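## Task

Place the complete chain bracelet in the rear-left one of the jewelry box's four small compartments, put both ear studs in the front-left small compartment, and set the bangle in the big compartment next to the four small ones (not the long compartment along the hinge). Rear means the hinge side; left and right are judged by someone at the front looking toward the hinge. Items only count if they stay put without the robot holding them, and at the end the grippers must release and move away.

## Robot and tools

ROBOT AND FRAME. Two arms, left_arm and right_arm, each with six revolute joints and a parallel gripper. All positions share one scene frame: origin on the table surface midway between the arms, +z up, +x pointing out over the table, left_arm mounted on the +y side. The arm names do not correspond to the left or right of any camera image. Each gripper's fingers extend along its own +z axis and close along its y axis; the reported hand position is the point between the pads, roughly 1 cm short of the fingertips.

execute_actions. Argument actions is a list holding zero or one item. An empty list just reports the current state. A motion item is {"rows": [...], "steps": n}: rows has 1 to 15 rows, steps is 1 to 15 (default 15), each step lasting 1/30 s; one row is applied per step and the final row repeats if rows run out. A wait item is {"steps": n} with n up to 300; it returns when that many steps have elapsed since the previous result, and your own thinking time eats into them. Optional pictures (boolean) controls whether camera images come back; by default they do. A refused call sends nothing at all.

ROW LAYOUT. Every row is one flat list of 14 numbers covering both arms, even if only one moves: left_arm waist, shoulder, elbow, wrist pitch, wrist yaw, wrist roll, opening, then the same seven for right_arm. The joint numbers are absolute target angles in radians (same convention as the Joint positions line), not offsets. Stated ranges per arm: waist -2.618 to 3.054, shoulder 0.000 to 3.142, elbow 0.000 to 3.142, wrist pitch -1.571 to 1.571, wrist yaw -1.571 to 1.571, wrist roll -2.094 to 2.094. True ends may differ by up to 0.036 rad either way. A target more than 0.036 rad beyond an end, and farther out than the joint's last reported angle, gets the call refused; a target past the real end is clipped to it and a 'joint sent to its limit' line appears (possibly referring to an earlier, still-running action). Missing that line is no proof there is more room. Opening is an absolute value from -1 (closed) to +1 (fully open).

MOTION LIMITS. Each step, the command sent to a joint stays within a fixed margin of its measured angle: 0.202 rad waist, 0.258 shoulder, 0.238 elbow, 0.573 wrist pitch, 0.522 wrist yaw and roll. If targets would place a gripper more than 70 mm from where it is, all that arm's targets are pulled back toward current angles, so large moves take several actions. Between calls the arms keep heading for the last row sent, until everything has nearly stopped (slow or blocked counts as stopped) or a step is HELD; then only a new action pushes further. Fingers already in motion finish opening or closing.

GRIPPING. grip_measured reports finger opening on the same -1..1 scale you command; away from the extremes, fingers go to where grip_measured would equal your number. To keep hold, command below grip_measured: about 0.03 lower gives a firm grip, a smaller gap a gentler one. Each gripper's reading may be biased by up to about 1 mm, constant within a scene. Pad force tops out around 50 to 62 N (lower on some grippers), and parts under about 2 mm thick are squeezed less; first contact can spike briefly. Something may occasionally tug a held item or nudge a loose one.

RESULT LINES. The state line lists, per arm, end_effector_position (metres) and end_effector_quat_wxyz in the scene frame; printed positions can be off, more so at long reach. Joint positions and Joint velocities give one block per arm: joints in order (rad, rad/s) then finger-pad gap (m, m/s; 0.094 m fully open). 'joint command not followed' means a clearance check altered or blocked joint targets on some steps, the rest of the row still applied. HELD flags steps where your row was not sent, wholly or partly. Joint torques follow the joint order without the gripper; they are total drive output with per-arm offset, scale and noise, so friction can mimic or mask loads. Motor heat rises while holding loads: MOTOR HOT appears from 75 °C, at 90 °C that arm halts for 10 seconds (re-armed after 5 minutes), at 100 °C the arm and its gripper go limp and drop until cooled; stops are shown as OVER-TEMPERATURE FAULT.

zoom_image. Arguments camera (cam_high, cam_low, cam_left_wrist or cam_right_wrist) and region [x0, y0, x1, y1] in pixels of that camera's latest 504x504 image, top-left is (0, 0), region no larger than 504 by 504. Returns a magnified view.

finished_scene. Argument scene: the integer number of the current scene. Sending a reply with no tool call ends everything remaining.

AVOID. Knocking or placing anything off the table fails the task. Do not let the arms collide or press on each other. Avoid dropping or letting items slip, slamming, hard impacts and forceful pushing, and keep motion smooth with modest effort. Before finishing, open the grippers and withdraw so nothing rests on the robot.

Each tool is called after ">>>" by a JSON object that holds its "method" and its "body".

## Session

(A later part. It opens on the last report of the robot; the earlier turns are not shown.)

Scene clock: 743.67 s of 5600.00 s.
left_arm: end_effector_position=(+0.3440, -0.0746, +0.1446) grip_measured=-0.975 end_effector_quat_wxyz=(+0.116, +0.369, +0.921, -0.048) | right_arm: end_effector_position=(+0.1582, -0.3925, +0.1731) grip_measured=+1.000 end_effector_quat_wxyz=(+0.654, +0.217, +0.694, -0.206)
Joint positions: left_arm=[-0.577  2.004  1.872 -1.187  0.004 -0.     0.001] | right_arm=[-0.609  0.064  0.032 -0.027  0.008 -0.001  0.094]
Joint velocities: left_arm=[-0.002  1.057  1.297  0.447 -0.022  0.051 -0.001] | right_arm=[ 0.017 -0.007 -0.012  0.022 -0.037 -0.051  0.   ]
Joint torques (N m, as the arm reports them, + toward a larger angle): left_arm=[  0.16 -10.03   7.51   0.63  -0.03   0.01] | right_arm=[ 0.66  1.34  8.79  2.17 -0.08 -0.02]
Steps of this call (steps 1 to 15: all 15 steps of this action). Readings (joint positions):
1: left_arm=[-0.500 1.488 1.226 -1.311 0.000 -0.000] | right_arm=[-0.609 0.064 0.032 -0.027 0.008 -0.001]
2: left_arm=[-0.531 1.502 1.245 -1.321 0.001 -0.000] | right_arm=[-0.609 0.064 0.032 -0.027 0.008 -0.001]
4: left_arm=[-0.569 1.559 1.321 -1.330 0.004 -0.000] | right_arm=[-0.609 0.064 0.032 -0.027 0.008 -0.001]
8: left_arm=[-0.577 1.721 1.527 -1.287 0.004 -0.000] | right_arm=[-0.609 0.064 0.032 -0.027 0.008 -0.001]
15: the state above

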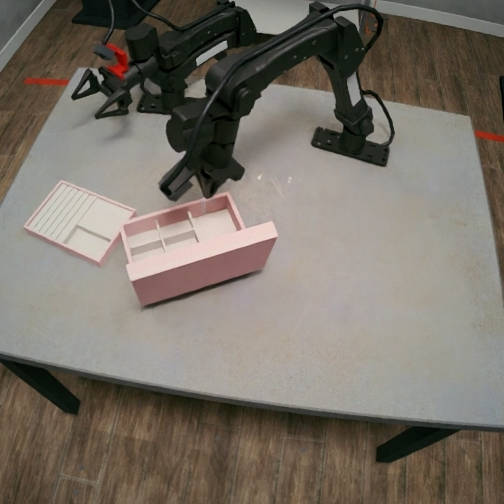

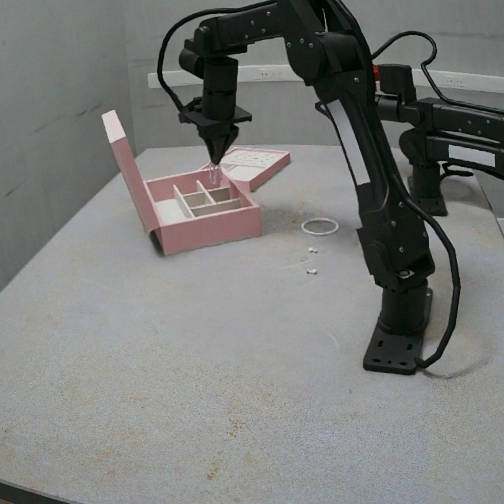

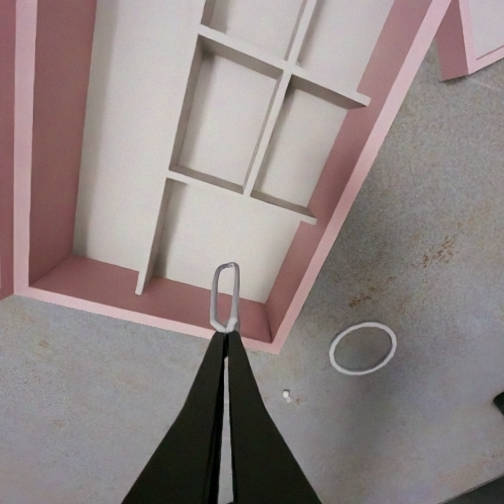

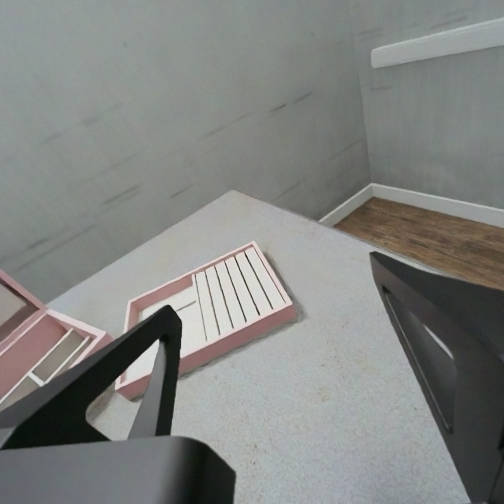

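>>> {"method": "execute_actions", "body": {"actions": [{"rows": [[-0.575,2.09,1.98,-1.125,0,0,-0.99, -0.6,0.05,0.05,0,0,0,1],[-0.575,2.11,2.0,-1.12,0,0,-0.99, -0.6,0.05,0.05,0,0,0,1],[-0.575,2.13,2.02,-1.115,0,0,-0.99, -0.6,0.05,0.05,0,0,0,1],[-0.575,2.15,2.04,-1.11,0,0,-0.99, -0.6,0.05,0.05,0,0,0,1],[-0.575,2.17,2.06,-1.10,0,0,-0.99, -0.6,0.05,0.05,0,0,0,1],[-0.575,2.185,2.075,-1.095,0,0,-0.99, -0.6,0.05,0.05,0,0,0,1],[-0.575,2.20,2.09,-1.09,0,0,-0.99, -0.6,0.05,0.05,0,0,0,1]], "steps": 15}]}}

Scene clock: 767.10 s of 5600.00 s.
left_arm: end_effector_position=(+0.3904, -0.1188, +0.1201) grip_measured=-0.975 end_effector_quat_wxyz=(+0.150, +0.367, +0.916, -0.062) | right_arm: end_effector_position=(+0.1582, -0.3925, +0.1731) grip_measured=+1.000 end_effector_quat_wxyz=(+0.654, +0.217, +0.694, -0.206)
Joint positions: left_arm=[-0.577  2.208  2.065 -1.102  0.004 -0.     0.001] | right_arm=[-0.609  0.064  0.032 -0.027  0.008 -0.001  0.094]
Joint velocities: left_arm=[-0.012  0.007 -0.002 -0.037 -0.007  0.051  0.001] | right_arm=[-0.007 -0.007  0.002  0.007 -0.007  0.007  0.   ]
Joint torques (N m, as the arm reports them, + toward a larger angle): left_arm=[  0.17 -12.17   8.81   0.87  -0.02   0.01] | right_arm=[ 0.66  1.35  8.81  2.17 -0.08 -0.03]
Steps of this call (steps 1 to 30: the robot went on to your last target; steps 31 to 688: nothing new was sent; steps 689 to 703: all 15 steps of this action). Readings (joint positions):
689: left_arm=[-0.577 2.083 1.939 -1.137 0.004 -0.000] | right_arm=[-0.609 0.064 0.032 -0.027 0.008 -0.001]
690: left_arm=[-0.577 2.088 1.948 -1.140 0.004 -0.000] | right_arm=[-0.609 0.064 0.032 -0.027 0.008 -0.001]
692: left_arm=[-0.577 2.109 1.984 -1.139 0.004 -0.000] | right_arm=[-0.609 0.064 0.032 -0.027 0.008 -0.001]
696: left_arm=[-0.577 2.172 2.058 -1.115 0.004 -0.000] | right_arm=[-0.609 0.064 0.032 -0.027 0.008 -0.001]
703: the state above

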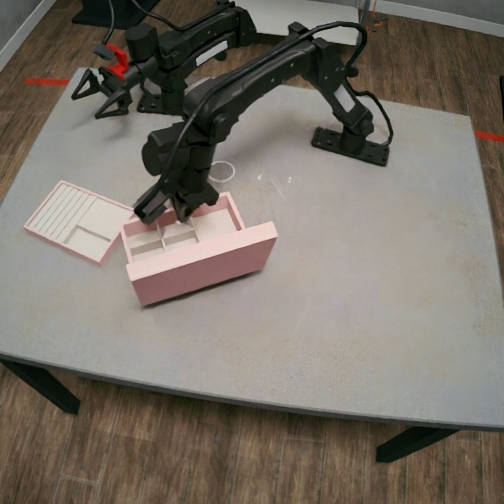

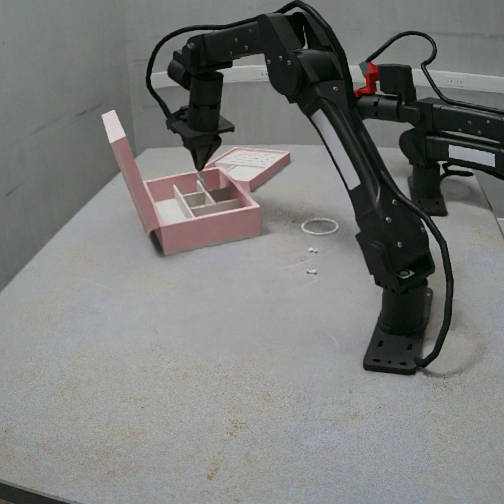

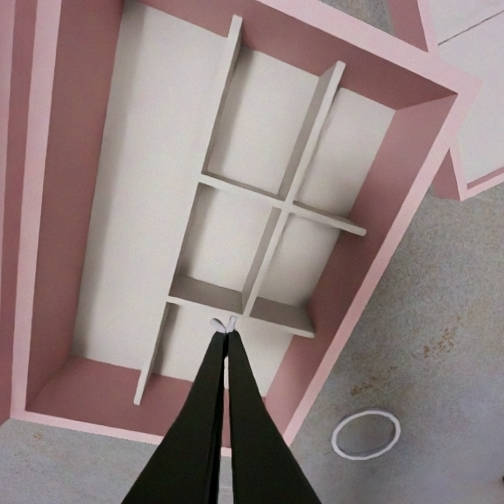

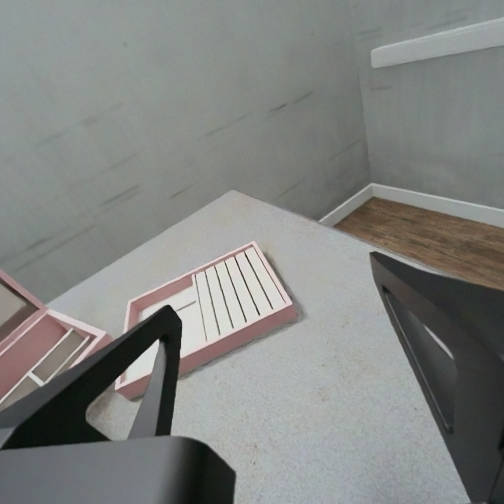

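>>> {"method": "execute_actions", "body": {"actions": [{"rows": [[-0.575,2.205,2.08,-1.08,0,0,-0.99, -0.6,0.05,0.05,0,0,0,1],[-0.575,2.21,2.07,-1.065,0,0,-0.99, -0.6,0.05,0.05,0,0,0,1],[-0.575,2.215,2.055,-1.05,0,0,-0.99, -0.6,0.05,0.05,0,0,0,1],[-0.575,2.22,2.04,-1.035,0,0,-0.99, -0.6,0.05,0.05,0,0,0,1],[-0.575,2.225,2.03,-1.02,0,0,-0.99, -0.6,0.05,0.05,0,0,0,1],[-0.575,2.23,2.02,-1.005,0,0,-0.99, -0.6,0.05,0.05,0,0,0,1],[-0.575,2.235,2.01,-0.99,0,0,-0.99, -0.6,0.05,0.05,0,0,0,1],[-0.575,2.24,2.0,-0.98,0,0,-0.99, -0.6,0.05,0.05,0,0,0,1],[-0.575,2.243,1.99,-0.97,0,0,-0.99, -0.6,0.05,0.05,0,0,0,1],[-0.575,2.246,1.98,-0.96,0,0,-0.99, -0.6,0.05,0.05,0,0,0,1],[-0.575,2.25,1.975,-0.95,0,0,-0.99, -0.6,0.05,0.05,0,0,0,1],[-0.575,2.25,1.97,-0.94,0,0,-0.99, -0.6,0.05,0.05,0,0,0,1]], "steps": 15}]}}

Scene clock: 800.90 s of 5600.00 s.
left_arm: end_effector_position=(+0.3952, -0.1233, +0.0755) grip_measured=-0.975 end_effector_quat_wxyz=(+0.141, +0.368, +0.917, -0.059) | right_arm: end_effector_position=(+0.1582, -0.3925, +0.1731) grip_measured=+1.000 end_effector_quat_wxyz=(+0.654, +0.217, +0.694, -0.206)
Joint positions: left_arm=[-0.577  2.256  1.973 -0.981  0.004 -0.     0.001] | right_arm=[-0.609  0.064  0.032 -0.027  0.008 -0.001  0.094]
Joint velocities: left_arm=[-0.017  0.149 -0.1    0.037 -0.007  0.022  0.001] | right_arm=[-0.002 -0.017  0.002  0.022  0.037  0.022  0.   ]
Joint torques (N m, as the arm reports them, + toward a larger angle): left_arm=[  0.17 -13.11   7.28   0.99  -0.02   0.01] | right_arm=[ 0.67  1.35  8.82  2.17 -0.08 -0.03]
Steps of this call (steps 1 to 15: the robot went on to your last target; steps 16 to 999: nothing new was sent; steps 1000 to 1014: all 15 steps of this action). Readings (joint positions):
1000: left_arm=[-0.577 2.208 2.065 -1.101 0.004 -0.000] | right_arm=[-0.609 0.064 0.032 -0.027 0.008 -0.001]
1001: left_arm=[-0.577 2.208 2.065 -1.100 0.004 -0.000] | right_arm=[-0.609 0.064 0.032 -0.027 0.008 -0.001]
1003: left_arm=[-0.577 2.208 2.063 -1.087 0.004 -0.000] | right_arm=[-0.609 0.064 0.032 -0.027 0.008 -0.001]
1007: left_arm=[-0.577 2.214 2.032 -1.039 0.004 -0.000] | right_arm=[-0.609 0.064 0.032 -0.027 0.008 -0.001]
1014: the state above

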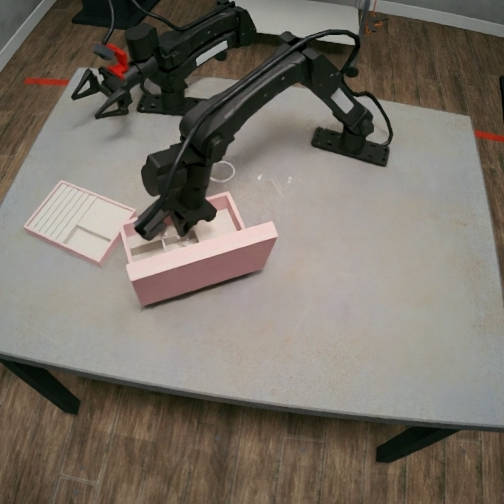

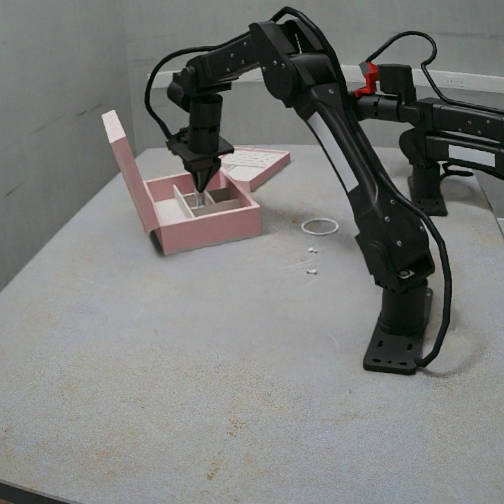

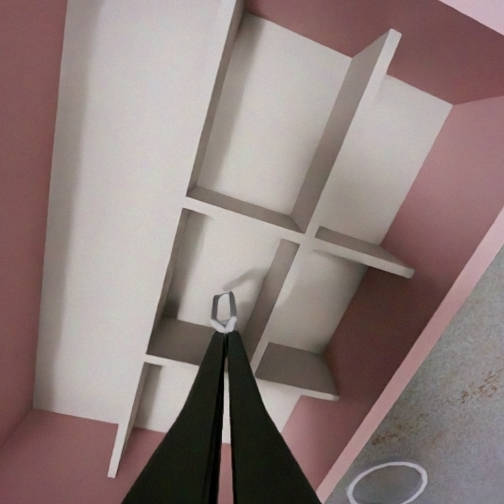

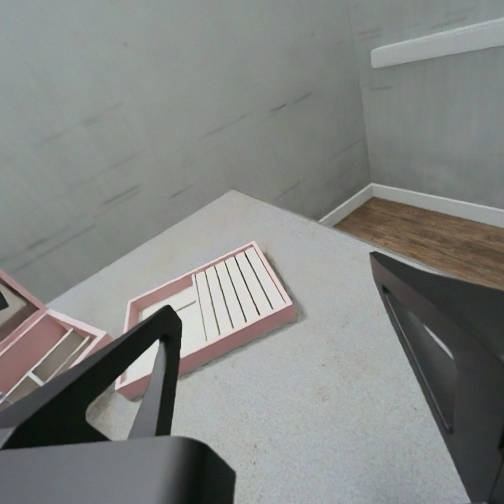

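>>> {"method": "execute_actions", "body": {"actions": [{"rows": [[-0.575,2.252,1.96,-0.93,0,0,-0.99, -0.6,0.05,0.05,0,0,0,1],[-0.575,2.255,1.95,-0.92,0,0,-0.99, -0.6,0.05,0.05,0,0,0,1],[-0.575,2.258,1.94,-0.91,0,0,-0.99, -0.6,0.05,0.05,0,0,0,1],[-0.575,2.261,1.93,-0.90,0,0,-0.99, -0.6,0.05,0.05,0,0,0,1],[-0.575,2.264,1.92,-0.89,0,0,-0.99, -0.6,0.05,0.05,0,0,0,1],[-0.575,2.267,1.91,-0.875,0,0,-0.99, -0.6,0.05,0.05,0,0,0,1],[-0.575,2.27,1.90,-0.86,0,0,-0.99, -0.6,0.05,0.05,0,0,0,1],[-0.575,2.273,1.89,-0.85,0,0,-0.99, -0.6,0.05,0.05,0,0,0,1],[-0.575,2.276,1.885,-0.84,0,0,-0.99, -0.6,0.05,0.05,0,0,0,1],[-0.575,2.278,1.88,-0.83,0,0,-0.99, -0.6,0.05,0.05,0,0,0,1],[-0.575,2.28,1.875,-0.82,0,0,-0.99, -0.6,0.05,0.05,0,0,0,1],[-0.575,2.28,1.87,-0.81,0,0,-0.99, -0.6,0.05,0.05,0,0,0,1]], "steps": 15}]}}

Scene clock: 824.87 s of 5600.00 s.
left_arm: end_effector_position=(+0.3977, -0.1257, +0.0406) grip_measured=-0.975 end_effector_quat_wxyz=(+0.144, +0.367, +0.917, -0.060) | right_arm: end_effector_position=(+0.1582, -0.3925, +0.1731) grip_measured=+1.000 end_effector_quat_wxyz=(+0.654, +0.217, +0.694, -0.206)
Joint positions: left_arm=[-0.577  2.282  1.875 -0.851  0.004 -0.     0.001] | right_arm=[-0.609  0.064  0.032 -0.027  0.008 -0.001  0.094]
Joint velocities: left_arm=[ 0.002  0.042 -0.066  0.081 -0.007 -0.007  0.   ] | right_arm=[ 0.002  0.007 -0.007 -0.007 -0.066 -0.022  0.   ]
Joint torques (N m, as the arm reports them, + toward a larger angle): left_arm=[  0.17 -12.67   6.58   0.95  -0.02   0.01] | right_arm=[ 0.66  1.34  8.82  2.17 -0.08 -0.02]
Steps of this call (steps 1 to 30: the robot went on to your last target; steps 31 to 704: nothing new was sent; steps 705 to 719: all 15 steps of this action). Readings (joint positions):
705: left_arm=[-0.577 2.261 1.969 -0.955 0.004 -0.000] | right_arm=[-0.609 0.064 0.032 -0.027 0.008 -0.001]
706: left_arm=[-0.577 2.261 1.967 -0.952 0.004 -0.000] | right_arm=[-0.609 0.064 0.032 -0.027 0.008 -0.001]
708: left_arm=[-0.577 2.261 1.957 -0.938 0.004 -0.000] | right_arm=[-0.609 0.064 0.032 -0.027 0.008 -0.001]
712: left_arm=[-0.577 2.262 1.917 -0.904 0.004 -0.000] | right_arm=[-0.609 0.064 0.032 -0.027 0.008 -0.001]
719: the state above

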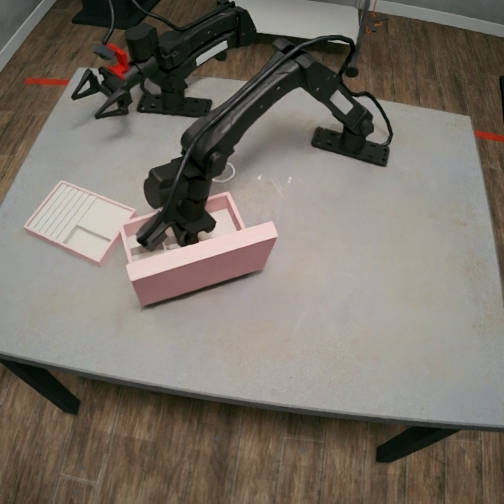

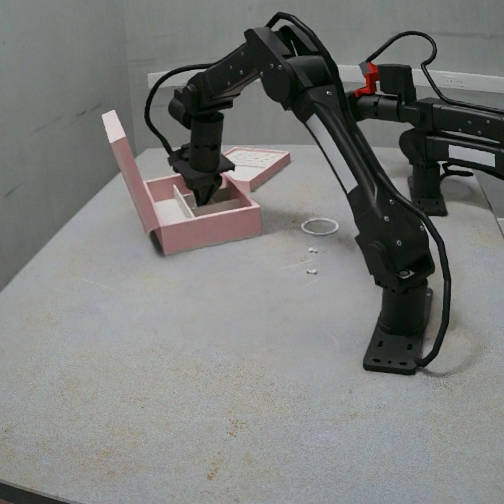

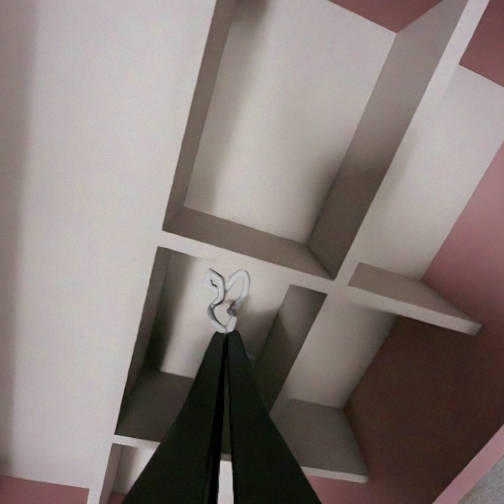

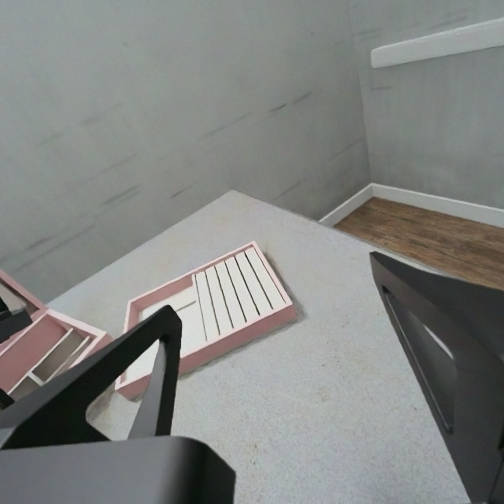

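>>> {"method": "execute_actions", "body": {"actions": [{"rows": [[-0.575,2.28,1.862,-0.80,0,0,-0.99, -0.6,0.05,0.05,0,0,0,1],[-0.575,2.28,1.855,-0.795,0,0,-0.99, -0.6,0.05,0.05,0,0,0,1],[-0.575,2.28,1.848,-0.79,0,0,-0.99, -0.6,0.05,0.05,0,0,0,1],[-0.575,2.28,1.841,-0.785,0,0,-0.99, -0.6,0.05,0.05,0,0,0,1],[-0.575,2.28,1.834,-0.78,0,0,-0.99, -0.6,0.05,0.05,0,0,0,1],[-0.575,2.28,1.828,-0.775,0,0,-0.99, -0.6,0.05,0.05,0,0,0,1]], "steps": 12}]}}

Scene clock: 837.53 s of 5600.00 s.
left_arm: end_effector_position=(+0.3983, -0.1260, +0.0302) grip_measured=-0.987 end_effector_quat_wxyz=(+0.149, +0.367, +0.916, -0.061) | right_arm: end_effector_position=(+0.1582, -0.3925, +0.1731) grip_measured=+1.000 end_effector_quat_wxyz=(+0.654, +0.217, +0.694, -0.206)
Joint positions: left_arm=[-0.577  2.283  1.833 -0.797  0.003 -0.     0.001] | right_arm=[-0.609  0.064  0.032 -0.027  0.008 -0.001  0.094]
Joint velocities: left_arm=[-0.012 -0.002  0.017  0.051  0.007 -0.066  0.   ] | right_arm=[-0.002  0.007  0.007  0.081 -0.007 -0.022  0.   ]
Joint torques (N m, as the arm reports them, + toward a larger angle): left_arm=[  0.29 -12.34   6.34   0.85   0.     0.  ] | right_arm=[ 0.67  1.33  8.81  2.17 -0.08 -0.02]
Steps of this call (steps 1 to 30: the robot went on to your last target; steps 31 to 90: nothing new was sent; then 9.27 s passed at rest; steps 91 to 102: all 12 steps of this action). Readings (joint positions):
91: left_arm=[-0.577 2.283 1.873 -0.825 0.004 -0.000] | right_arm=[-0.609 0.064 0.032 -0.027 0.008 -0.001]
92: left_arm=[-0.577 2.283 1.872 -0.822 0.004 -0.000] | right_arm=[-0.609 0.064 0.032 -0.027 0.008 -0.001]
94: left_arm=[-0.577 2.283 1.864 -0.812 0.004 -0.000] | right_arm=[-0.609 0.064 0.032 -0.027 0.008 -0.001]
98: left_arm=[-0.577 2.283 1.838 -0.800 0.004 -0.000] | right_arm=[-0.609 0.064 0.032 -0.027 0.008 -0.001]
102: the state above

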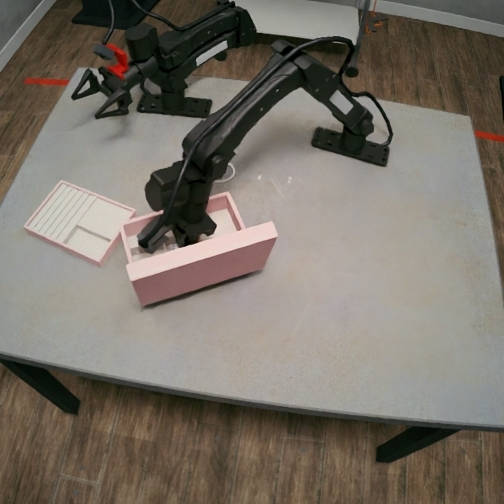

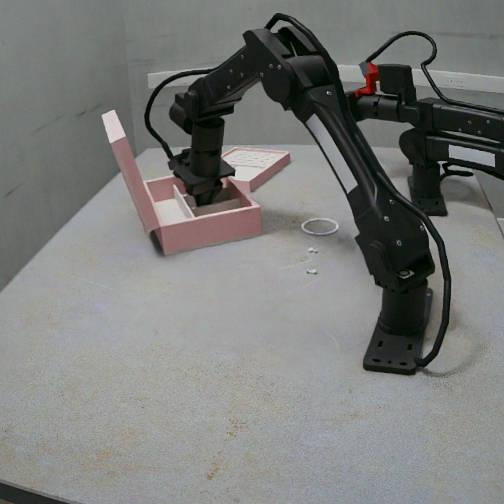

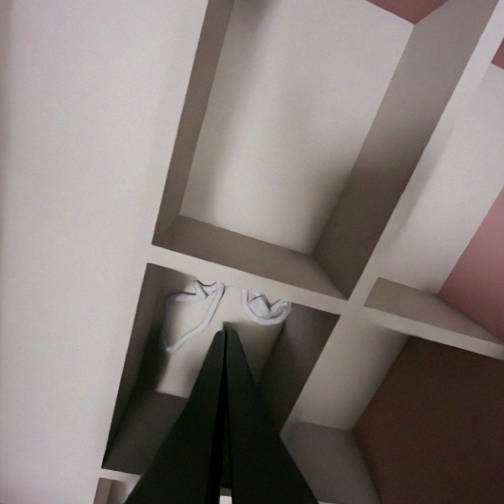

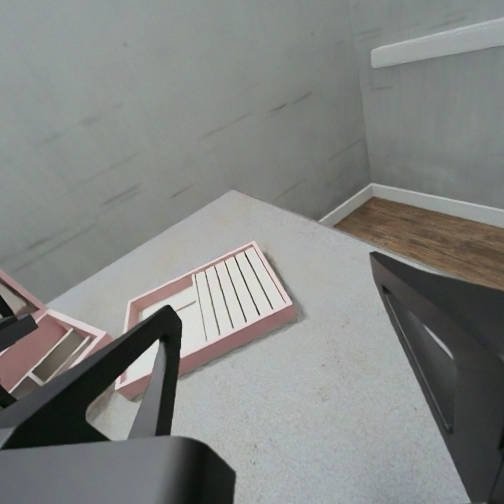

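>>> {"method": "execute_actions", "body": {"actions": [{"rows": [[-0.575,2.28,1.83,-0.775,0,0,-0.85, -0.6,0.05,0.05,0,0,0,1],[-0.575,2.28,1.85,-0.79,0,0,-0.75, -0.6,0.05,0.05,0,0,0,1],[-0.575,2.275,1.875,-0.815,0,0,-0.7, -0.6,0.05,0.05,0,0,0,1],[-0.575,2.27,1.90,-0.84,0,0,-0.7, -0.6,0.05,0.05,0,0,0,1],[-0.575,2.26,1.925,-0.87,0,0,-0.7, -0.6,0.05,0.05,0,0,0,1],[-0.575,2.25,1.95,-0.90,0,0,-0.7, -0.6,0.05,0.05,0,0,0,1],[-0.575,2.24,1.975,-0.93,0,0,-0.7, -0.6,0.05,0.05,0,0,0,1],[-0.575,2.23,2.0,-0.96,0,0,-0.7, -0.6,0.05,0.05,0,0,0,1],[-0.575,2.22,2.02,-0.99,0,0,-0.7, -0.6,0.05,0.05,0,0,0,1],[-0.575,2.21,2.04,-1.02,0,0,-0.7, -0.6,0.05,0.05,0,0,0,1],[-0.575,2.20,2.06,-1.05,0,0,-0.7, -0.6,0.05,0.05,0,0,0,1],[-0.575,2.19,2.07,-1.08,0,0,-0.7, -0.6,0.05,0.05,0,0,0,1],[-0.575,2.18,2.08,-1.10,0,0,-0.7, -0.6,0.05,0.05,0,0,0,1]], "steps": 15}], "pictures": false}}

>>> {"method": "execute_actions", "body": {"actions": [{"steps": 10}]}}

Scene clock: 856.30 s of 5600.00 s.
left_arm: end_effector_position=(+0.4058, -0.1262, +0.1283) grip_measured=-0.703 end_effector_quat_wxyz=(+0.188, +0.361, +0.911, -0.070) | right_arm: end_effector_position=(+0.1582, -0.3925, +0.1731) grip_measured=+1.000 end_effector_quat_wxyz=(+0.654, +0.217, +0.694, -0.206)
Joint positions: left_arm=[-0.571  2.199  2.056 -1.024 -0.009  0.     0.014] | right_arm=[-0.609  0.064  0.032 -0.027  0.008 -0.001  0.094]
Joint velocities: left_arm=[-0.012 -0.432  0.276 -0.447 -0.007 -0.007  0.   ] | right_arm=[ 0.012  0.002 -0.012  0.007 -0.022  0.037  0.   ]
Joint torques (N m, as the arm reports them, + toward a larger angle): left_arm=[ -0.29 -11.07   7.55   0.76   0.07   0.01] | right_arm=[ 0.67  1.34  8.81  2.17 -0.08 -0.02]
Steps of this call (steps 1 to 15: the robot went on to your last target; steps 16 to 90: nothing new was sent; then 15.27 s passed at rest; steps 91 to 105: all 15 steps of this action). Readings (joint positions):
91: left_arm=[-0.577 2.283 1.833 -0.791 0.002 -0.000] | right_arm=[-0.609 0.064 0.032 -0.027 0.008 -0.001]
92: left_arm=[-0.576 2.283 1.833 -0.791 -0.008 0.000] | right_arm=[-0.609 0.064 0.032 -0.027 0.008 -0.001]
94: left_arm=[-0.572 2.284 1.845 -0.803 -0.012 0.000] | right_arm=[-0.609 0.064 0.032 -0.027 0.008 -0.001]
98: left_arm=[-0.571 2.281 1.924 -0.878 -0.010 0.000] | right_arm=[-0.609 0.064 0.032 -0.027 0.008 -0.001]
105: the state above

Scene clock: 856.63 s of 5600.00 s.
left_arm: end_effector_position=(+0.3972, -0.1181, +0.1380) grip_measured=-0.703 end_effector_quat_wxyz=(+0.176, +0.362, +0.913, -0.065) | right_arm: end_effector_position=(+0.1582, -0.3925, +0.1731) grip_measured=+1.000 end_effector_quat_wxyz=(+0.654, +0.217, +0.694, -0.206)
Joint positions: left_arm=[-0.571  2.179  2.073 -1.089 -0.009  0.     0.014] | right_arm=[-0.609  0.064  0.032 -0.027  0.008 -0.001  0.094]
Joint velocities: left_arm=[-0.007  0.022  0.002 -0.125  0.007 -0.007 -0.   ] | right_arm=[ 0.007 -0.012 -0.012 -0.066 -0.081 -0.022  0.   ]
Joint torques (N m, as the arm reports them, + toward a larger angle): left_arm=[ -0.35 -11.38   7.49   0.89   0.08   0.  ] | right_arm=[ 0.66  1.33  8.81  2.17 -0.08 -0.02]
Steps of this call (steps 1 to 10: the robot went on to your last target). Readings (joint positions):
1: left_arm=[-0.571 2.186 2.064 -1.035 -0.009 0.000] | right_arm=[-0.609 0.064 0.032 -0.027 0.008 -0.001]
2: left_arm=[-0.571 2.177 2.069 -1.043 -0.009 0.000] | right_arm=[-0.609 0.064 0.032 -0.027 0.008 -0.001]
4: left_arm=[-0.571 2.170 2.073 -1.056 -0.009 0.000] | right_arm=[-0.609 0.064 0.032 -0.027 0.008 -0.001]
8: left_arm=[-0.571 2.176 2.073 -1.081 -0.009 0.000] | right_arm=[-0.609 0.064 0.032 -0.027 0.008 -0.001]
10: the state above

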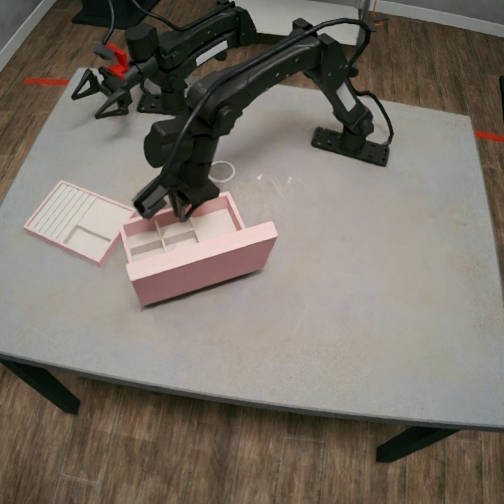

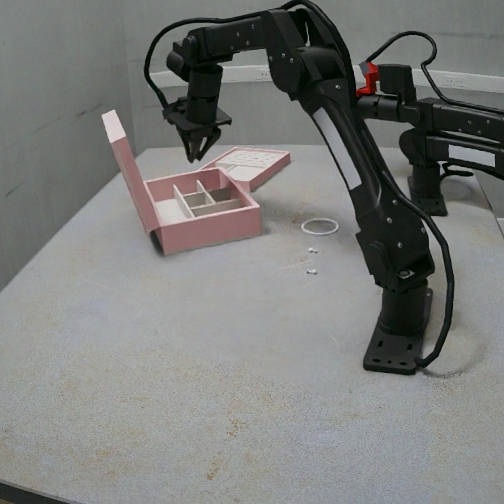

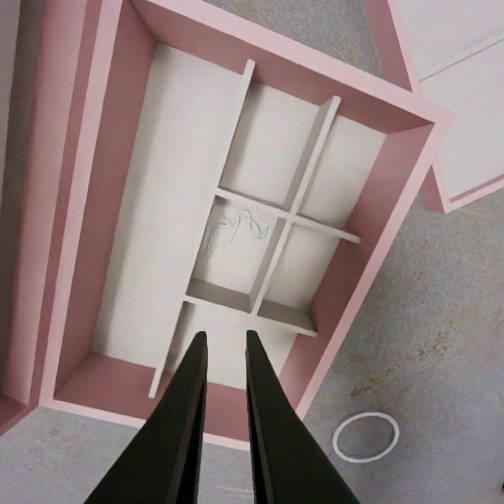

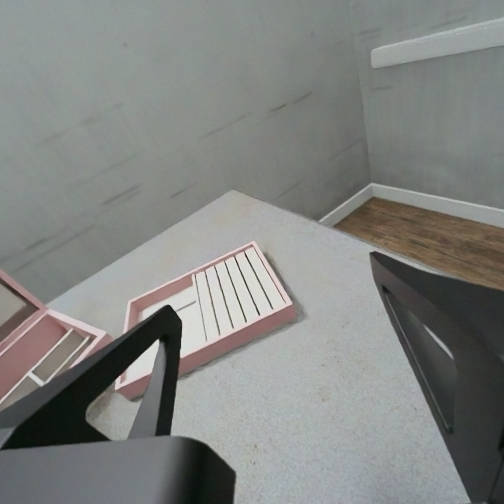

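>>> {"method": "execute_actions", "body": {"actions": [{"rows": [[-0.58,2.16,2.05,-1.11,0,0,-0.7, -0.6,0.05,0.05,0,0,0,1],[-0.595,2.135,2.02,-1.125,0,0,-0.7, -0.6,0.05,0.05,0,0,0,1],[-0.615,2.11,1.985,-1.14,0,0,-0.68, -0.6,0.05,0.05,0,0,0,1],[-0.64,2.08,1.945,-1.155,0,0,-0.66, -0.6,0.05,0.05,0,0,0,1],[-0.665,2.05,1.905,-1.17,0,0,-0.64, -0.6,0.05,0.05,0,0,0,1],[-0.69,2.02,1.865,-1.185,0,0,-0.62, -0.6,0.05,0.05,0,0,0,1],[-0.715,1.99,1.825,-1.20,0,0,-0.6, -0.6,0.05,0.05,0,0,0,1],[-0.74,1.96,1.785,-1.215,0,0,-0.6, -0.6,0.05,0.05,0,0,0,1],[-0.765,1.93,1.745,-1.23,0,0,-0.6, -0.6,0.05,0.05,0,0,0,1],[-0.79,1.90,1.705,-1.245,0,0,-0.6, -0.6,0.05,0.05,0,0,0,1],[-0.815,1.875,1.665,-1.26,0,0,-0.6, -0.6,0.05,0.05,0,0,0,1],[-0.84,1.85,1.625,-1.275,0,0,-0.6, -0.6,0.05,0.05,0,0,0,1],[-0.86,1.83,1.59,-1.29,0,0,-0.6, -0.6,0.05,0.05,0,0,0,1],[-0.875,1.815,1.565,-1.30,0,0,-0.6, -0.6,0.05,0.05,0,0,0,1],[-0.885,1.805,1.55,-1.305,0,0,-0.6, -0.6,0.05,0.05,0,0,0,1]], "steps": 15}], "pictures": false}}

>>> {"method": "execute_actions", "body": {"actions": [{"rows": [[-0.888,1.805,1.54,-1.29,0,0,-0.6, -0.6,0.05,0.05,0,0,0,1],[-0.888,1.81,1.52,-1.27,0,0,-0.6, -0.6,0.05,0.05,0,0,0,1],[-0.888,1.815,1.50,-1.245,0,0,-0.6, -0.6,0.05,0.05,0,0,0,1],[-0.888,1.82,1.48,-1.22,0,0,-0.6, -0.6,0.05,0.05,0,0,0,1],[-0.888,1.825,1.46,-1.195,0,0,-0.6, -0.6,0.05,0.05,0,0,0,1],[-0.888,1.83,1.44,-1.17,0,0,-0.6, -0.6,0.05,0.05,0,0,0,1],[-0.888,1.835,1.42,-1.145,0,0,-0.6, -0.6,0.05,0.05,0,0,0,1],[-0.888,1.84,1.40,-1.12,0,0,-0.6, -0.6,0.05,0.05,0,0,0,1],[-0.888,1.845,1.38,-1.095,0,0,-0.6, -0.6,0.05,0.05,0,0,0,1],[-0.888,1.85,1.36,-1.07,0,0,-0.6, -0.6,0.05,0.05,0,0,0,1],[-0.888,1.855,1.345,-1.05,0,0,-0.6, -0.6,0.05,0.05,0,0,0,1],[-0.888,1.86,1.333,-1.035,0,0,-0.6, -0.6,0.05,0.05,0,0,0,1],[-0.888,1.86,1.327,-1.025,0,0,-0.6, -0.6,0.05,0.05,0,0,0,1]], "steps": 15}], "pictures": false}}

>>> {"method": "execute_actions", "body": {"actions": [{"steps": 10}]}}

Scene clock: 932.53 s of 5600.00 s.
left_arm: end_effector_position=(+0.2002, -0.0853, +0.1255) grip_measured=-0.603 end_effector_quat_wxyz=(+0.035, +0.506, +0.861, -0.022) | right_arm: end_effector_position=(+0.1582, -0.3925, +0.1731) grip_measured=+1.000 end_effector_quat_wxyz=(+0.654, +0.217, +0.694, -0.206)
Joint positions: left_arm=[-0.877  1.841  1.601 -1.249  0.002  0.     0.019] | right_arm=[-0.609  0.064  0.032 -0.027  0.008 -0.001  0.094]
Joint velocities: left_arm=[-0.549 -0.554 -0.755 -0.52   0.037 -0.095 -0.001] | right_arm=[ 0.002  0.002 -0.007  0.168 -0.051 -0.022  0.   ]
Joint torques (N m, as the arm reports them, + toward a larger angle): left_arm=[ 2.14 -8.36  6.26  0.56 -0.12 -0.01] | right_arm=[ 0.68  1.32  8.81  2.17 -0.08 -0.03]
Steps of this call (steps 1 to 30: the robot went on to your last target; steps 31 to 90: nothing new was sent; then 72.40 s passed at rest; steps 91 to 105: all 15 steps of this action). Readings (joint positions):
91: left_arm=[-0.571 2.179 2.071 -1.098 -0.009 0.000] | right_arm=[-0.609 0.064 0.032 -0.027 0.008 -0.001]
92: left_arm=[-0.572 2.175 2.062 -1.097 -0.009 0.000] | right_arm=[-0.609 0.064 0.032 -0.027 0.008 -0.001]
94: left_arm=[-0.582 2.148 2.012 -1.100 -0.009 0.000] | right_arm=[-0.609 0.064 0.032 -0.027 0.008 -0.001]
98: left_arm=[-0.663 2.045 1.855 -1.145 -0.011 0.000] | right_arm=[-0.609 0.064 0.032 -0.027 0.008 -0.001]
105: the state above

Scene clock: 933.03 s of 5600.00 s.
left_arm: end_effector_position=(+0.1759, -0.0549, +0.0510) grip_measured=-0.603 end_effector_quat_wxyz=(-0.024, +0.514, +0.857, +0.011) | right_arm: end_effector_position=(+0.1582, -0.3925, +0.1731) grip_measured=+1.000 end_effector_quat_wxyz=(+0.654, +0.217, +0.694, -0.206)
Joint positions: left_arm=[-0.895  1.863  1.332 -1.092  0.006  0.     0.019] | right_arm=[-0.609  0.064  0.032 -0.027  0.008 -0.001  0.094]
Joint velocities: left_arm=[-0.002  0.125 -0.168  0.242 -0.007  0.022  0.001] | right_arm=[-0.002  0.007  0.012  0.095 -0.051 -0.022  0.   ]
Joint torques (N m, as the arm reports them, + toward a larger angle): left_arm=[ 0.58 -9.02  6.43  0.36 -0.05  0.  ] | right_arm=[ 0.67  1.34  8.81  2.17 -0.08 -0.02]
Steps of this call (steps 1 to 15: all 15 steps of this action). Readings (joint positions):
1: left_arm=[-0.892 1.826 1.579 -1.265 0.005 0.000] | right_arm=[-0.609 0.064 0.032 -0.027 0.008 -0.001]
2: left_arm=[-0.901 1.817 1.561 -1.274 0.006 0.000] | right_arm=[-0.609 0.064 0.032 -0.027 0.008 -0.001]
4: left_arm=[-0.902 1.813 1.527 -1.270 0.007 0.000] | right_arm=[-0.609 0.064 0.032 -0.027 0.008 -0.001]
8: left_arm=[-0.895 1.821 1.444 -1.214 0.006 0.000] | right_arm=[-0.609 0.064 0.032 -0.027 0.008 -0.001]
15: the state above

Scene clock: 933.37 s of 5600.00 s.
left_arm: end_effector_position=(+0.1806, -0.0636, +0.0481) grip_measured=-0.603 end_effector_quat_wxyz=(-0.008, +0.514, +0.858, +0.001) | right_arm: end_effector_position=(+0.1582, -0.3925, +0.1731) grip_measured=+1.000 end_effector_quat_wxyz=(+0.654, +0.217, +0.694, -0.206)
Joint positions: left_arm=[-0.895  1.867  1.327 -1.044  0.006  0.     0.019] | right_arm=[-0.609  0.064  0.032 -0.027  0.008 -0.001  0.094]
Joint velocities: left_arm=[ 0.012 -0.007 -0.012  0.051  0.007 -0.051  0.   ] | right_arm=[-0.007  0.007  0.012  0.022 -0.022  0.022  0.   ]
Joint torques (N m, as the arm reports them, + toward a larger angle): left_arm=[ 0.55 -8.57  6.05  0.33 -0.05  0.  ] | right_arm=[ 0.66  1.34  8.8   2.17 -0.08 -0.03]
Steps of this call (steps 1 to 10: the robot went on to your last target). Readings (joint positions):
1: left_arm=[-0.895 1.866 1.328 -1.084 0.006 0.000] | right_arm=[-0.609 0.064 0.032 -0.027 0.008 -0.001]
2: left_arm=[-0.895 1.867 1.327 -1.077 0.006 0.000] | right_arm=[-0.609 0.064 0.032 -0.027 0.008 -0.001]
4: left_arm=[-0.895 1.867 1.327 -1.063 0.006 0.000] | right_arm=[-0.609 0.064 0.032 -0.027 0.008 -0.001]
8: left_arm=[-0.895 1.867 1.327 -1.048 0.006 0.000] | right_arm=[-0.609 0.064 0.032 -0.027 0.008 -0.001]
10: the state above

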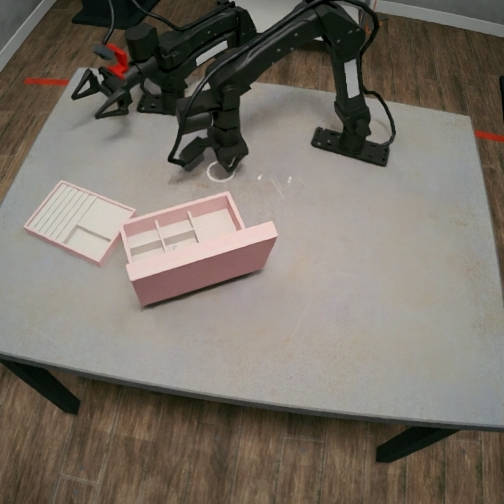

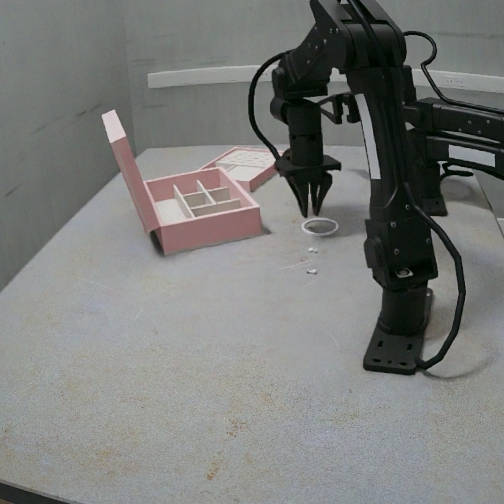

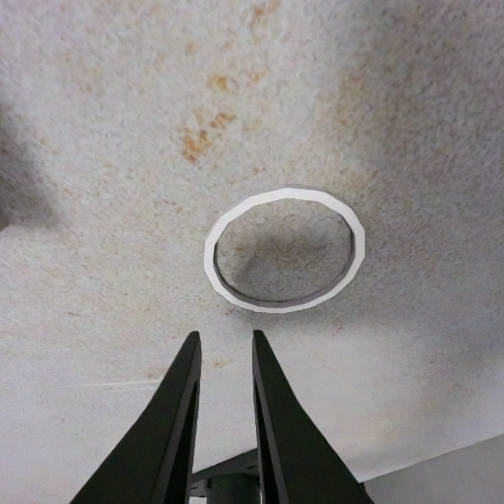

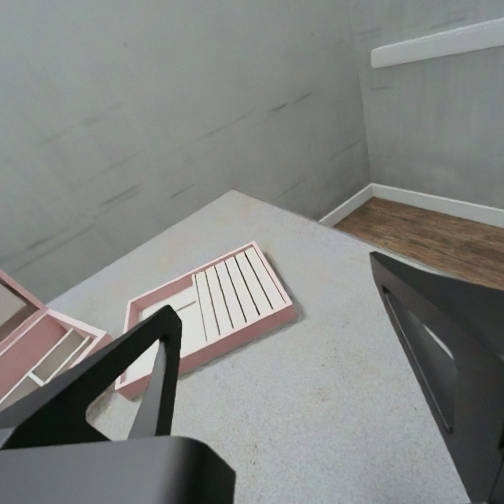

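>>> {"method": "execute_actions", "body": {"actions": [{"rows": [[-0.88,1.862,1.32,-1.015,0,0,-0.6, -0.6,0.05,0.05,0,0,0,1],[-0.87,1.865,1.31,-1.0,0,0,-0.6, -0.6,0.05,0.05,0,0,0,1],[-0.862,1.868,1.30,-0.985,0,0,-0.6, -0.6,0.05,0.05,0,0,0,1],[-0.858,1.872,1.29,-0.97,0,0,-0.6, -0.6,0.05,0.05,0,0,0,1],[-0.858,1.876,1.28,-0.96,0,0,-0.6, -0.6,0.05,0.05,0,0,0,1],[-0.858,1.88,1.27,-0.945,0,0,-0.6, -0.6,0.05,0.05,0,0,0,1],[-0.858,1.884,1.26,-0.93,0,0,-0.6, -0.6,0.05,0.05,0,0,0,1],[-0.858,1.888,1.25,-0.915,0,0,-0.6, -0.6,0.05,0.05,0,0,0,1],[-0.858,1.892,1.242,-0.905,0,0,-0.6, -0.6,0.05,0.05,0,0,0,1],[-0.858,1.895,1.236,-0.897,0,0,-0.6, -0.6,0.05,0.05,0,0,0,1],[-0.858,1.895,1.232,-0.89,0,0,-0.6, -0.6,0.05,0.05,0,0,0,1]], "steps": 15}]}}

Scene clock: 972.77 s of 5600.00 s.
left_arm: end_effector_position=(+0.1888, -0.0549, +0.0187) grip_measured=-0.603 end_effector_quat_wxyz=(-0.008, +0.500, +0.866, +0.001) | right_arm: end_effector_position=(+0.1582, -0.3925, +0.1731) grip_measured=+1.000 end_effector_quat_wxyz=(+0.654, +0.217, +0.694, -0.206)
Joint positions: left_arm=[-0.861  1.894  1.238 -0.929  0.005  0.     0.019] | right_arm=[-0.609  0.064  0.032 -0.027  0.008 -0.001  0.094]
Joint velocities: left_arm=[-0.002 -0.007 -0.017  0.154  0.095  0.007  0.   ] | right_arm=[ 0.002 -0.002 -0.002 -0.007 -0.007  0.037  0.   ]
Joint torques (N m, as the arm reports them, + toward a larger angle): left_arm=[ 0.25 -7.93  5.45  0.47 -0.02 -0.01] | right_arm=[ 0.67  1.34  8.81  2.17 -0.08 -0.03]
Steps of this call (steps 1 to 30: the robot went on to your last target; steps 31 to 90: nothing new was sent; then 35.90 s passed at rest; steps 91 to 105: all 15 steps of this action). Readings (joint positions):
91: left_arm=[-0.894 1.867 1.327 -1.039 0.006 0.000] | right_arm=[-0.609 0.064 0.032 -0.027 0.008 -0.001]
92: left_arm=[-0.892 1.867 1.326 -1.036 0.006 0.000] | right_arm=[-0.609 0.064 0.032 -0.027 0.008 -0.001]
94: left_arm=[-0.883 1.867 1.318 -1.019 0.006 0.000] | right_arm=[-0.609 0.064 0.032 -0.027 0.008 -0.001]
98: left_arm=[-0.862 1.870 1.280 -0.977 0.005 0.000] | right_arm=[-0.609 0.064 0.032 -0.027 0.008 -0.001]
105: the state above

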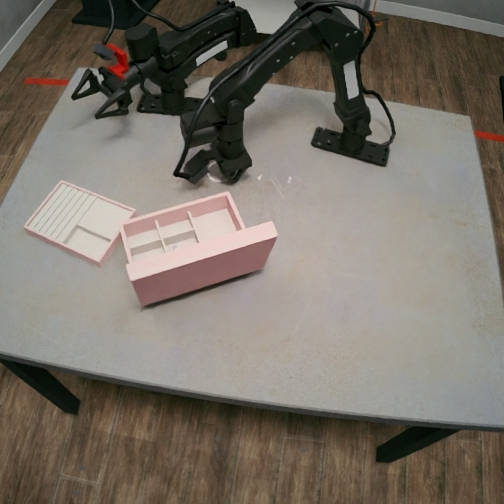

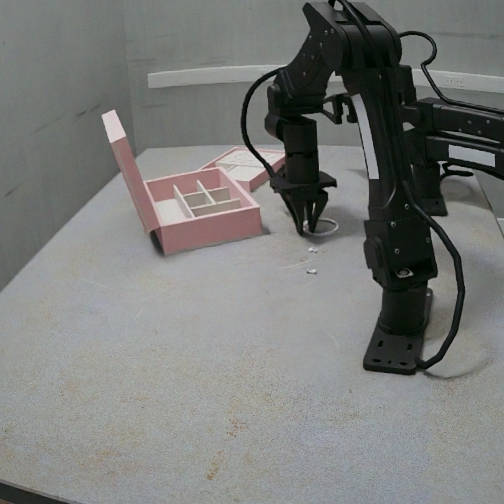

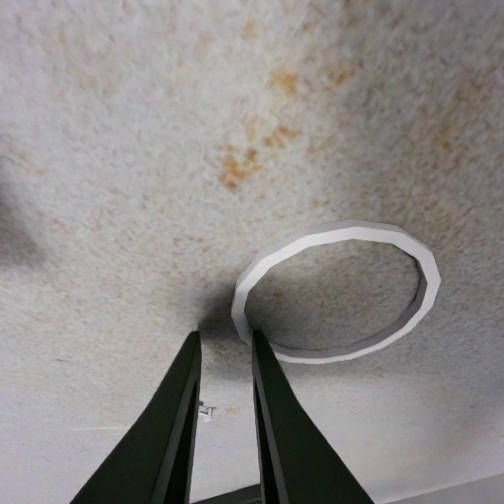

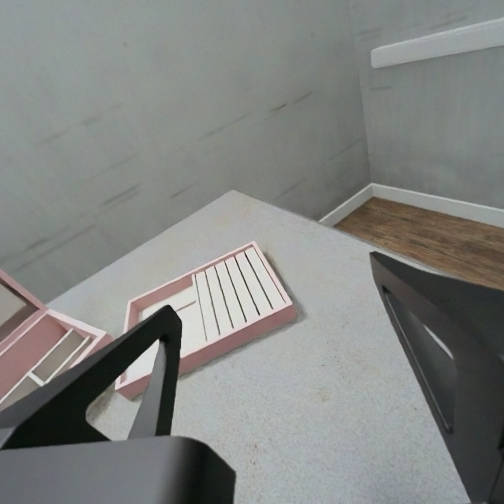

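>>> {"method": "execute_actions", "body": {"actions": [{"rows": [[-0.868,1.897,1.236,-0.885,0,0,-0.6, -0.6,0.05,0.05,0,0,0,1],[-0.874,1.90,1.238,-0.88,0,0,-0.6, -0.6,0.05,0.05,0,0,0,1],[-0.879,1.903,1.24,-0.875,0,0,-0.6, -0.6,0.05,0.05,0,0,0,1],[-0.879,1.906,1.24,-0.875,0,0,-0.6, -0.6,0.05,0.05,0,0,0,1]], "steps": 12}]}}

Scene clock: 992.67 s of 5600.00 s.
left_arm: end_effector_position=(+0.1890, -0.0599, +0.0186) grip_measured=-0.603 end_effector_quat_wxyz=(+0.001, +0.503, +0.864, -0.002) | right_arm: end_effector_position=(+0.1582, -0.3925, +0.1731) grip_measured=+1.000 end_effector_quat_wxyz=(+0.654, +0.217, +0.694, -0.206)
Joint positions: left_arm=[-0.869  1.894  1.238 -0.912  0.003  0.     0.019] | right_arm=[-0.609  0.064  0.032 -0.027  0.008 -0.001  0.094]
Joint velocities: left_arm=[ 0.017 -0.002  0.002 -0.022 -0.037  0.007 -0.   ] | right_arm=[ 0.002 -0.002 -0.012 -0.037 -0.037 -0.066  0.   ]
Joint torques (N m, as the arm reports them, + toward a larger angle): left_arm=[-0.8  -7.22  6.01  0.58 -0.01  0.  ] | right_arm=[ 0.66  1.34  8.8   2.17 -0.08 -0.02]
Steps of this call (steps 1 to 15: the robot went on to your last target; steps 16 to 90: nothing new was sent; then 16.50 s passed at rest; steps 91 to 102: all 12 steps of this action). Readings (joint positions):
91: left_arm=[-0.861 1.894 1.238 -0.923 0.005 0.000] | right_arm=[-0.609 0.064 0.032 -0.027 0.008 -0.001]
92: left_arm=[-0.862 1.894 1.238 -0.922 0.005 0.000] | right_arm=[-0.609 0.064 0.032 -0.027 0.008 -0.001]
94: left_arm=[-0.864 1.894 1.238 -0.919 0.004 0.000] | right_arm=[-0.609 0.064 0.032 -0.027 0.008 -0.001]
98: left_arm=[-0.869 1.894 1.238 -0.912 0.003 0.000] | right_arm=[-0.609 0.064 0.032 -0.027 0.008 -0.001]
102: the state above

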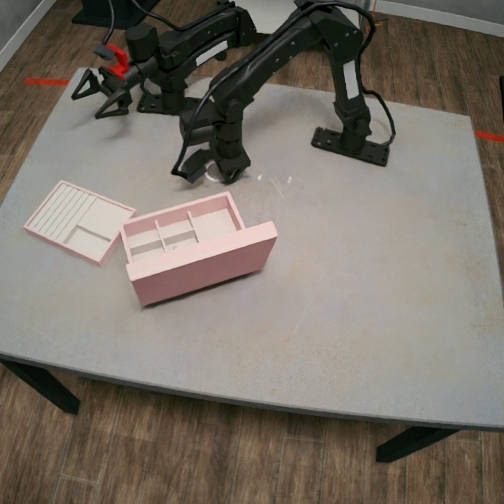

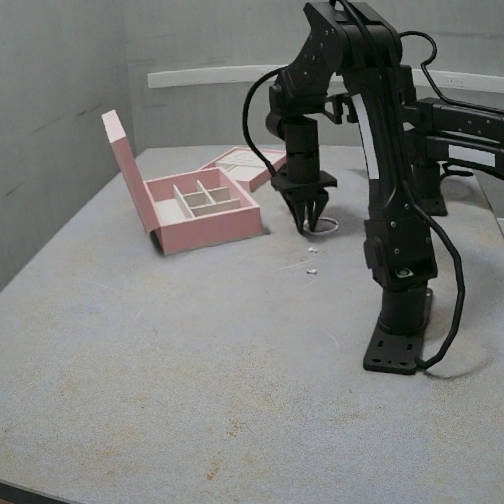

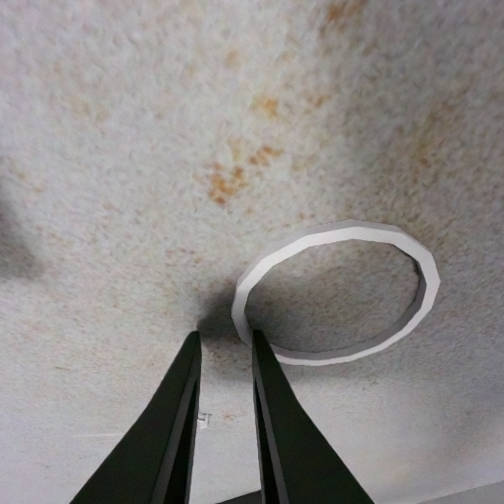

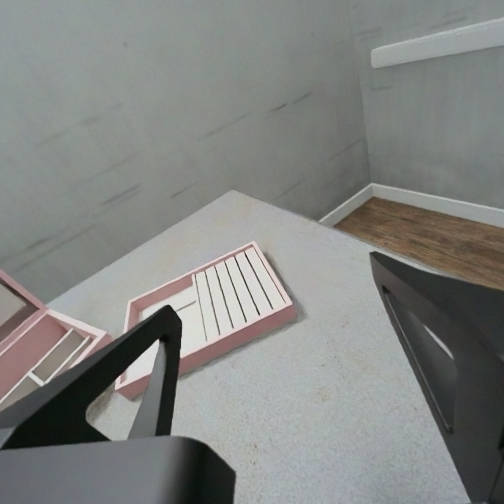

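>>> {"method": "execute_actions", "body": {"actions": [{"rows": [[-0.869,1.894,1.25,-0.89,0,0,-0.6, -0.6,0.05,0.05,0,0,0,1],[-0.869,1.89,1.265,-0.91,0,0,-0.6, -0.6,0.05,0.05,0,0,0,1],[-0.869,1.89,1.28,-0.925,0,0,-0.6, -0.6,0.05,0.05,0,0,0,1],[-0.869,1.89,1.29,-0.94,0,0,-0.6, -0.6,0.05,0.05,0,0,0,1],[-0.869,1.89,1.295,-0.95,0,0,-0.6, -0.6,0.05,0.05,0,0,0,1]], "steps": 12}]}}

Scene clock: 1004.27 s of 5600.00 s.
left_arm: end_effector_position=(+0.1920, -0.0653, +0.0273) grip_measured=-0.603 end_effector_quat_wxyz=(+0.005, +0.503, +0.864, -0.005) | right_arm: end_effector_position=(+0.1582, -0.3925, +0.1732) grip_measured=+1.000 end_effector_quat_wxyz=(+0.655, +0.217, +0.694, -0.206)
Joint positions: left_arm=[-0.869  1.894  1.275 -0.939  0.003  0.     0.019] | right_arm=[-0.609  0.064  0.032 -0.027  0.008 -0.001  0.094]
Joint velocities: left_arm=[ 0.007  0.007  0.002 -0.051 -0.051  0.022  0.   ] | right_arm=[ 0.012 -0.017 -0.007 -0.037  0.037 -0.037  0.   ]
Joint torques (N m, as the arm reports them, + toward a larger angle): left_arm=[ 0.   -8.5   7.53  0.27 -0.02  0.  ] | right_arm=[ 0.66  1.34  8.81  2.17 -0.08 -0.02]
Steps of this call (steps 1 to 15: the robot went on to your last target; steps 16 to 90: nothing new was sent; then 8.20 s passed at rest; steps 91 to 102: all 12 steps of this action). Readings (joint positions):
91: left_arm=[-0.869 1.894 1.238 -0.912 0.003 0.000] | right_arm=[-0.609 0.064 0.032 -0.027 0.008 -0.001]
92: left_arm=[-0.869 1.894 1.240 -0.913 0.003 0.000] | right_arm=[-0.609 0.064 0.032 -0.027 0.008 -0.001]
94: left_arm=[-0.869 1.894 1.249 -0.920 0.003 0.000] | right_arm=[-0.609 0.064 0.032 -0.027 0.008 -0.001]
98: left_arm=[-0.869 1.894 1.273 -0.933 0.003 0.000] | right_arm=[-0.609 0.064 0.032 -0.027 0.008 -0.001]
102: the state above

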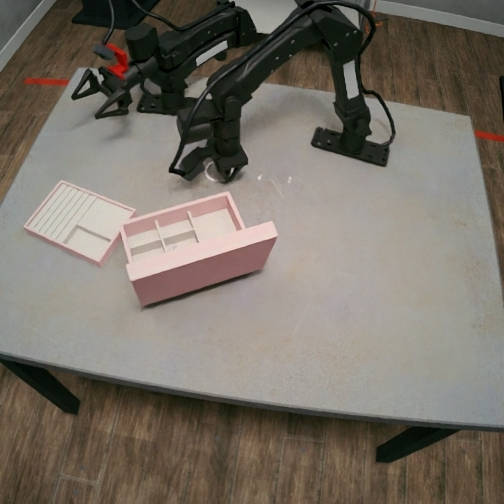

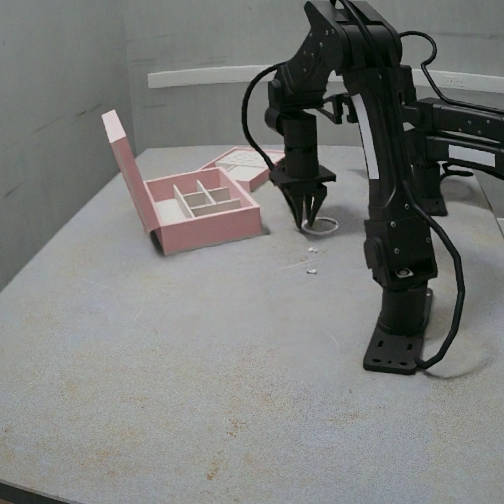

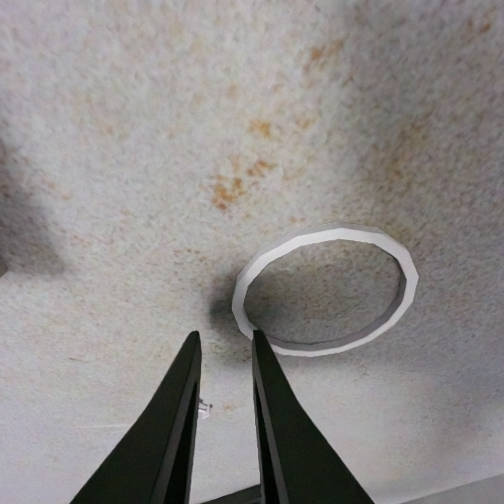

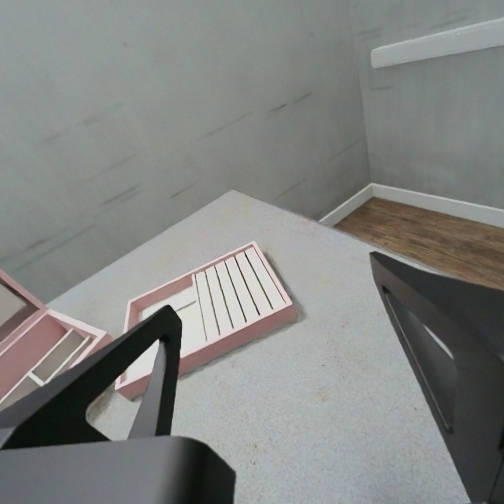

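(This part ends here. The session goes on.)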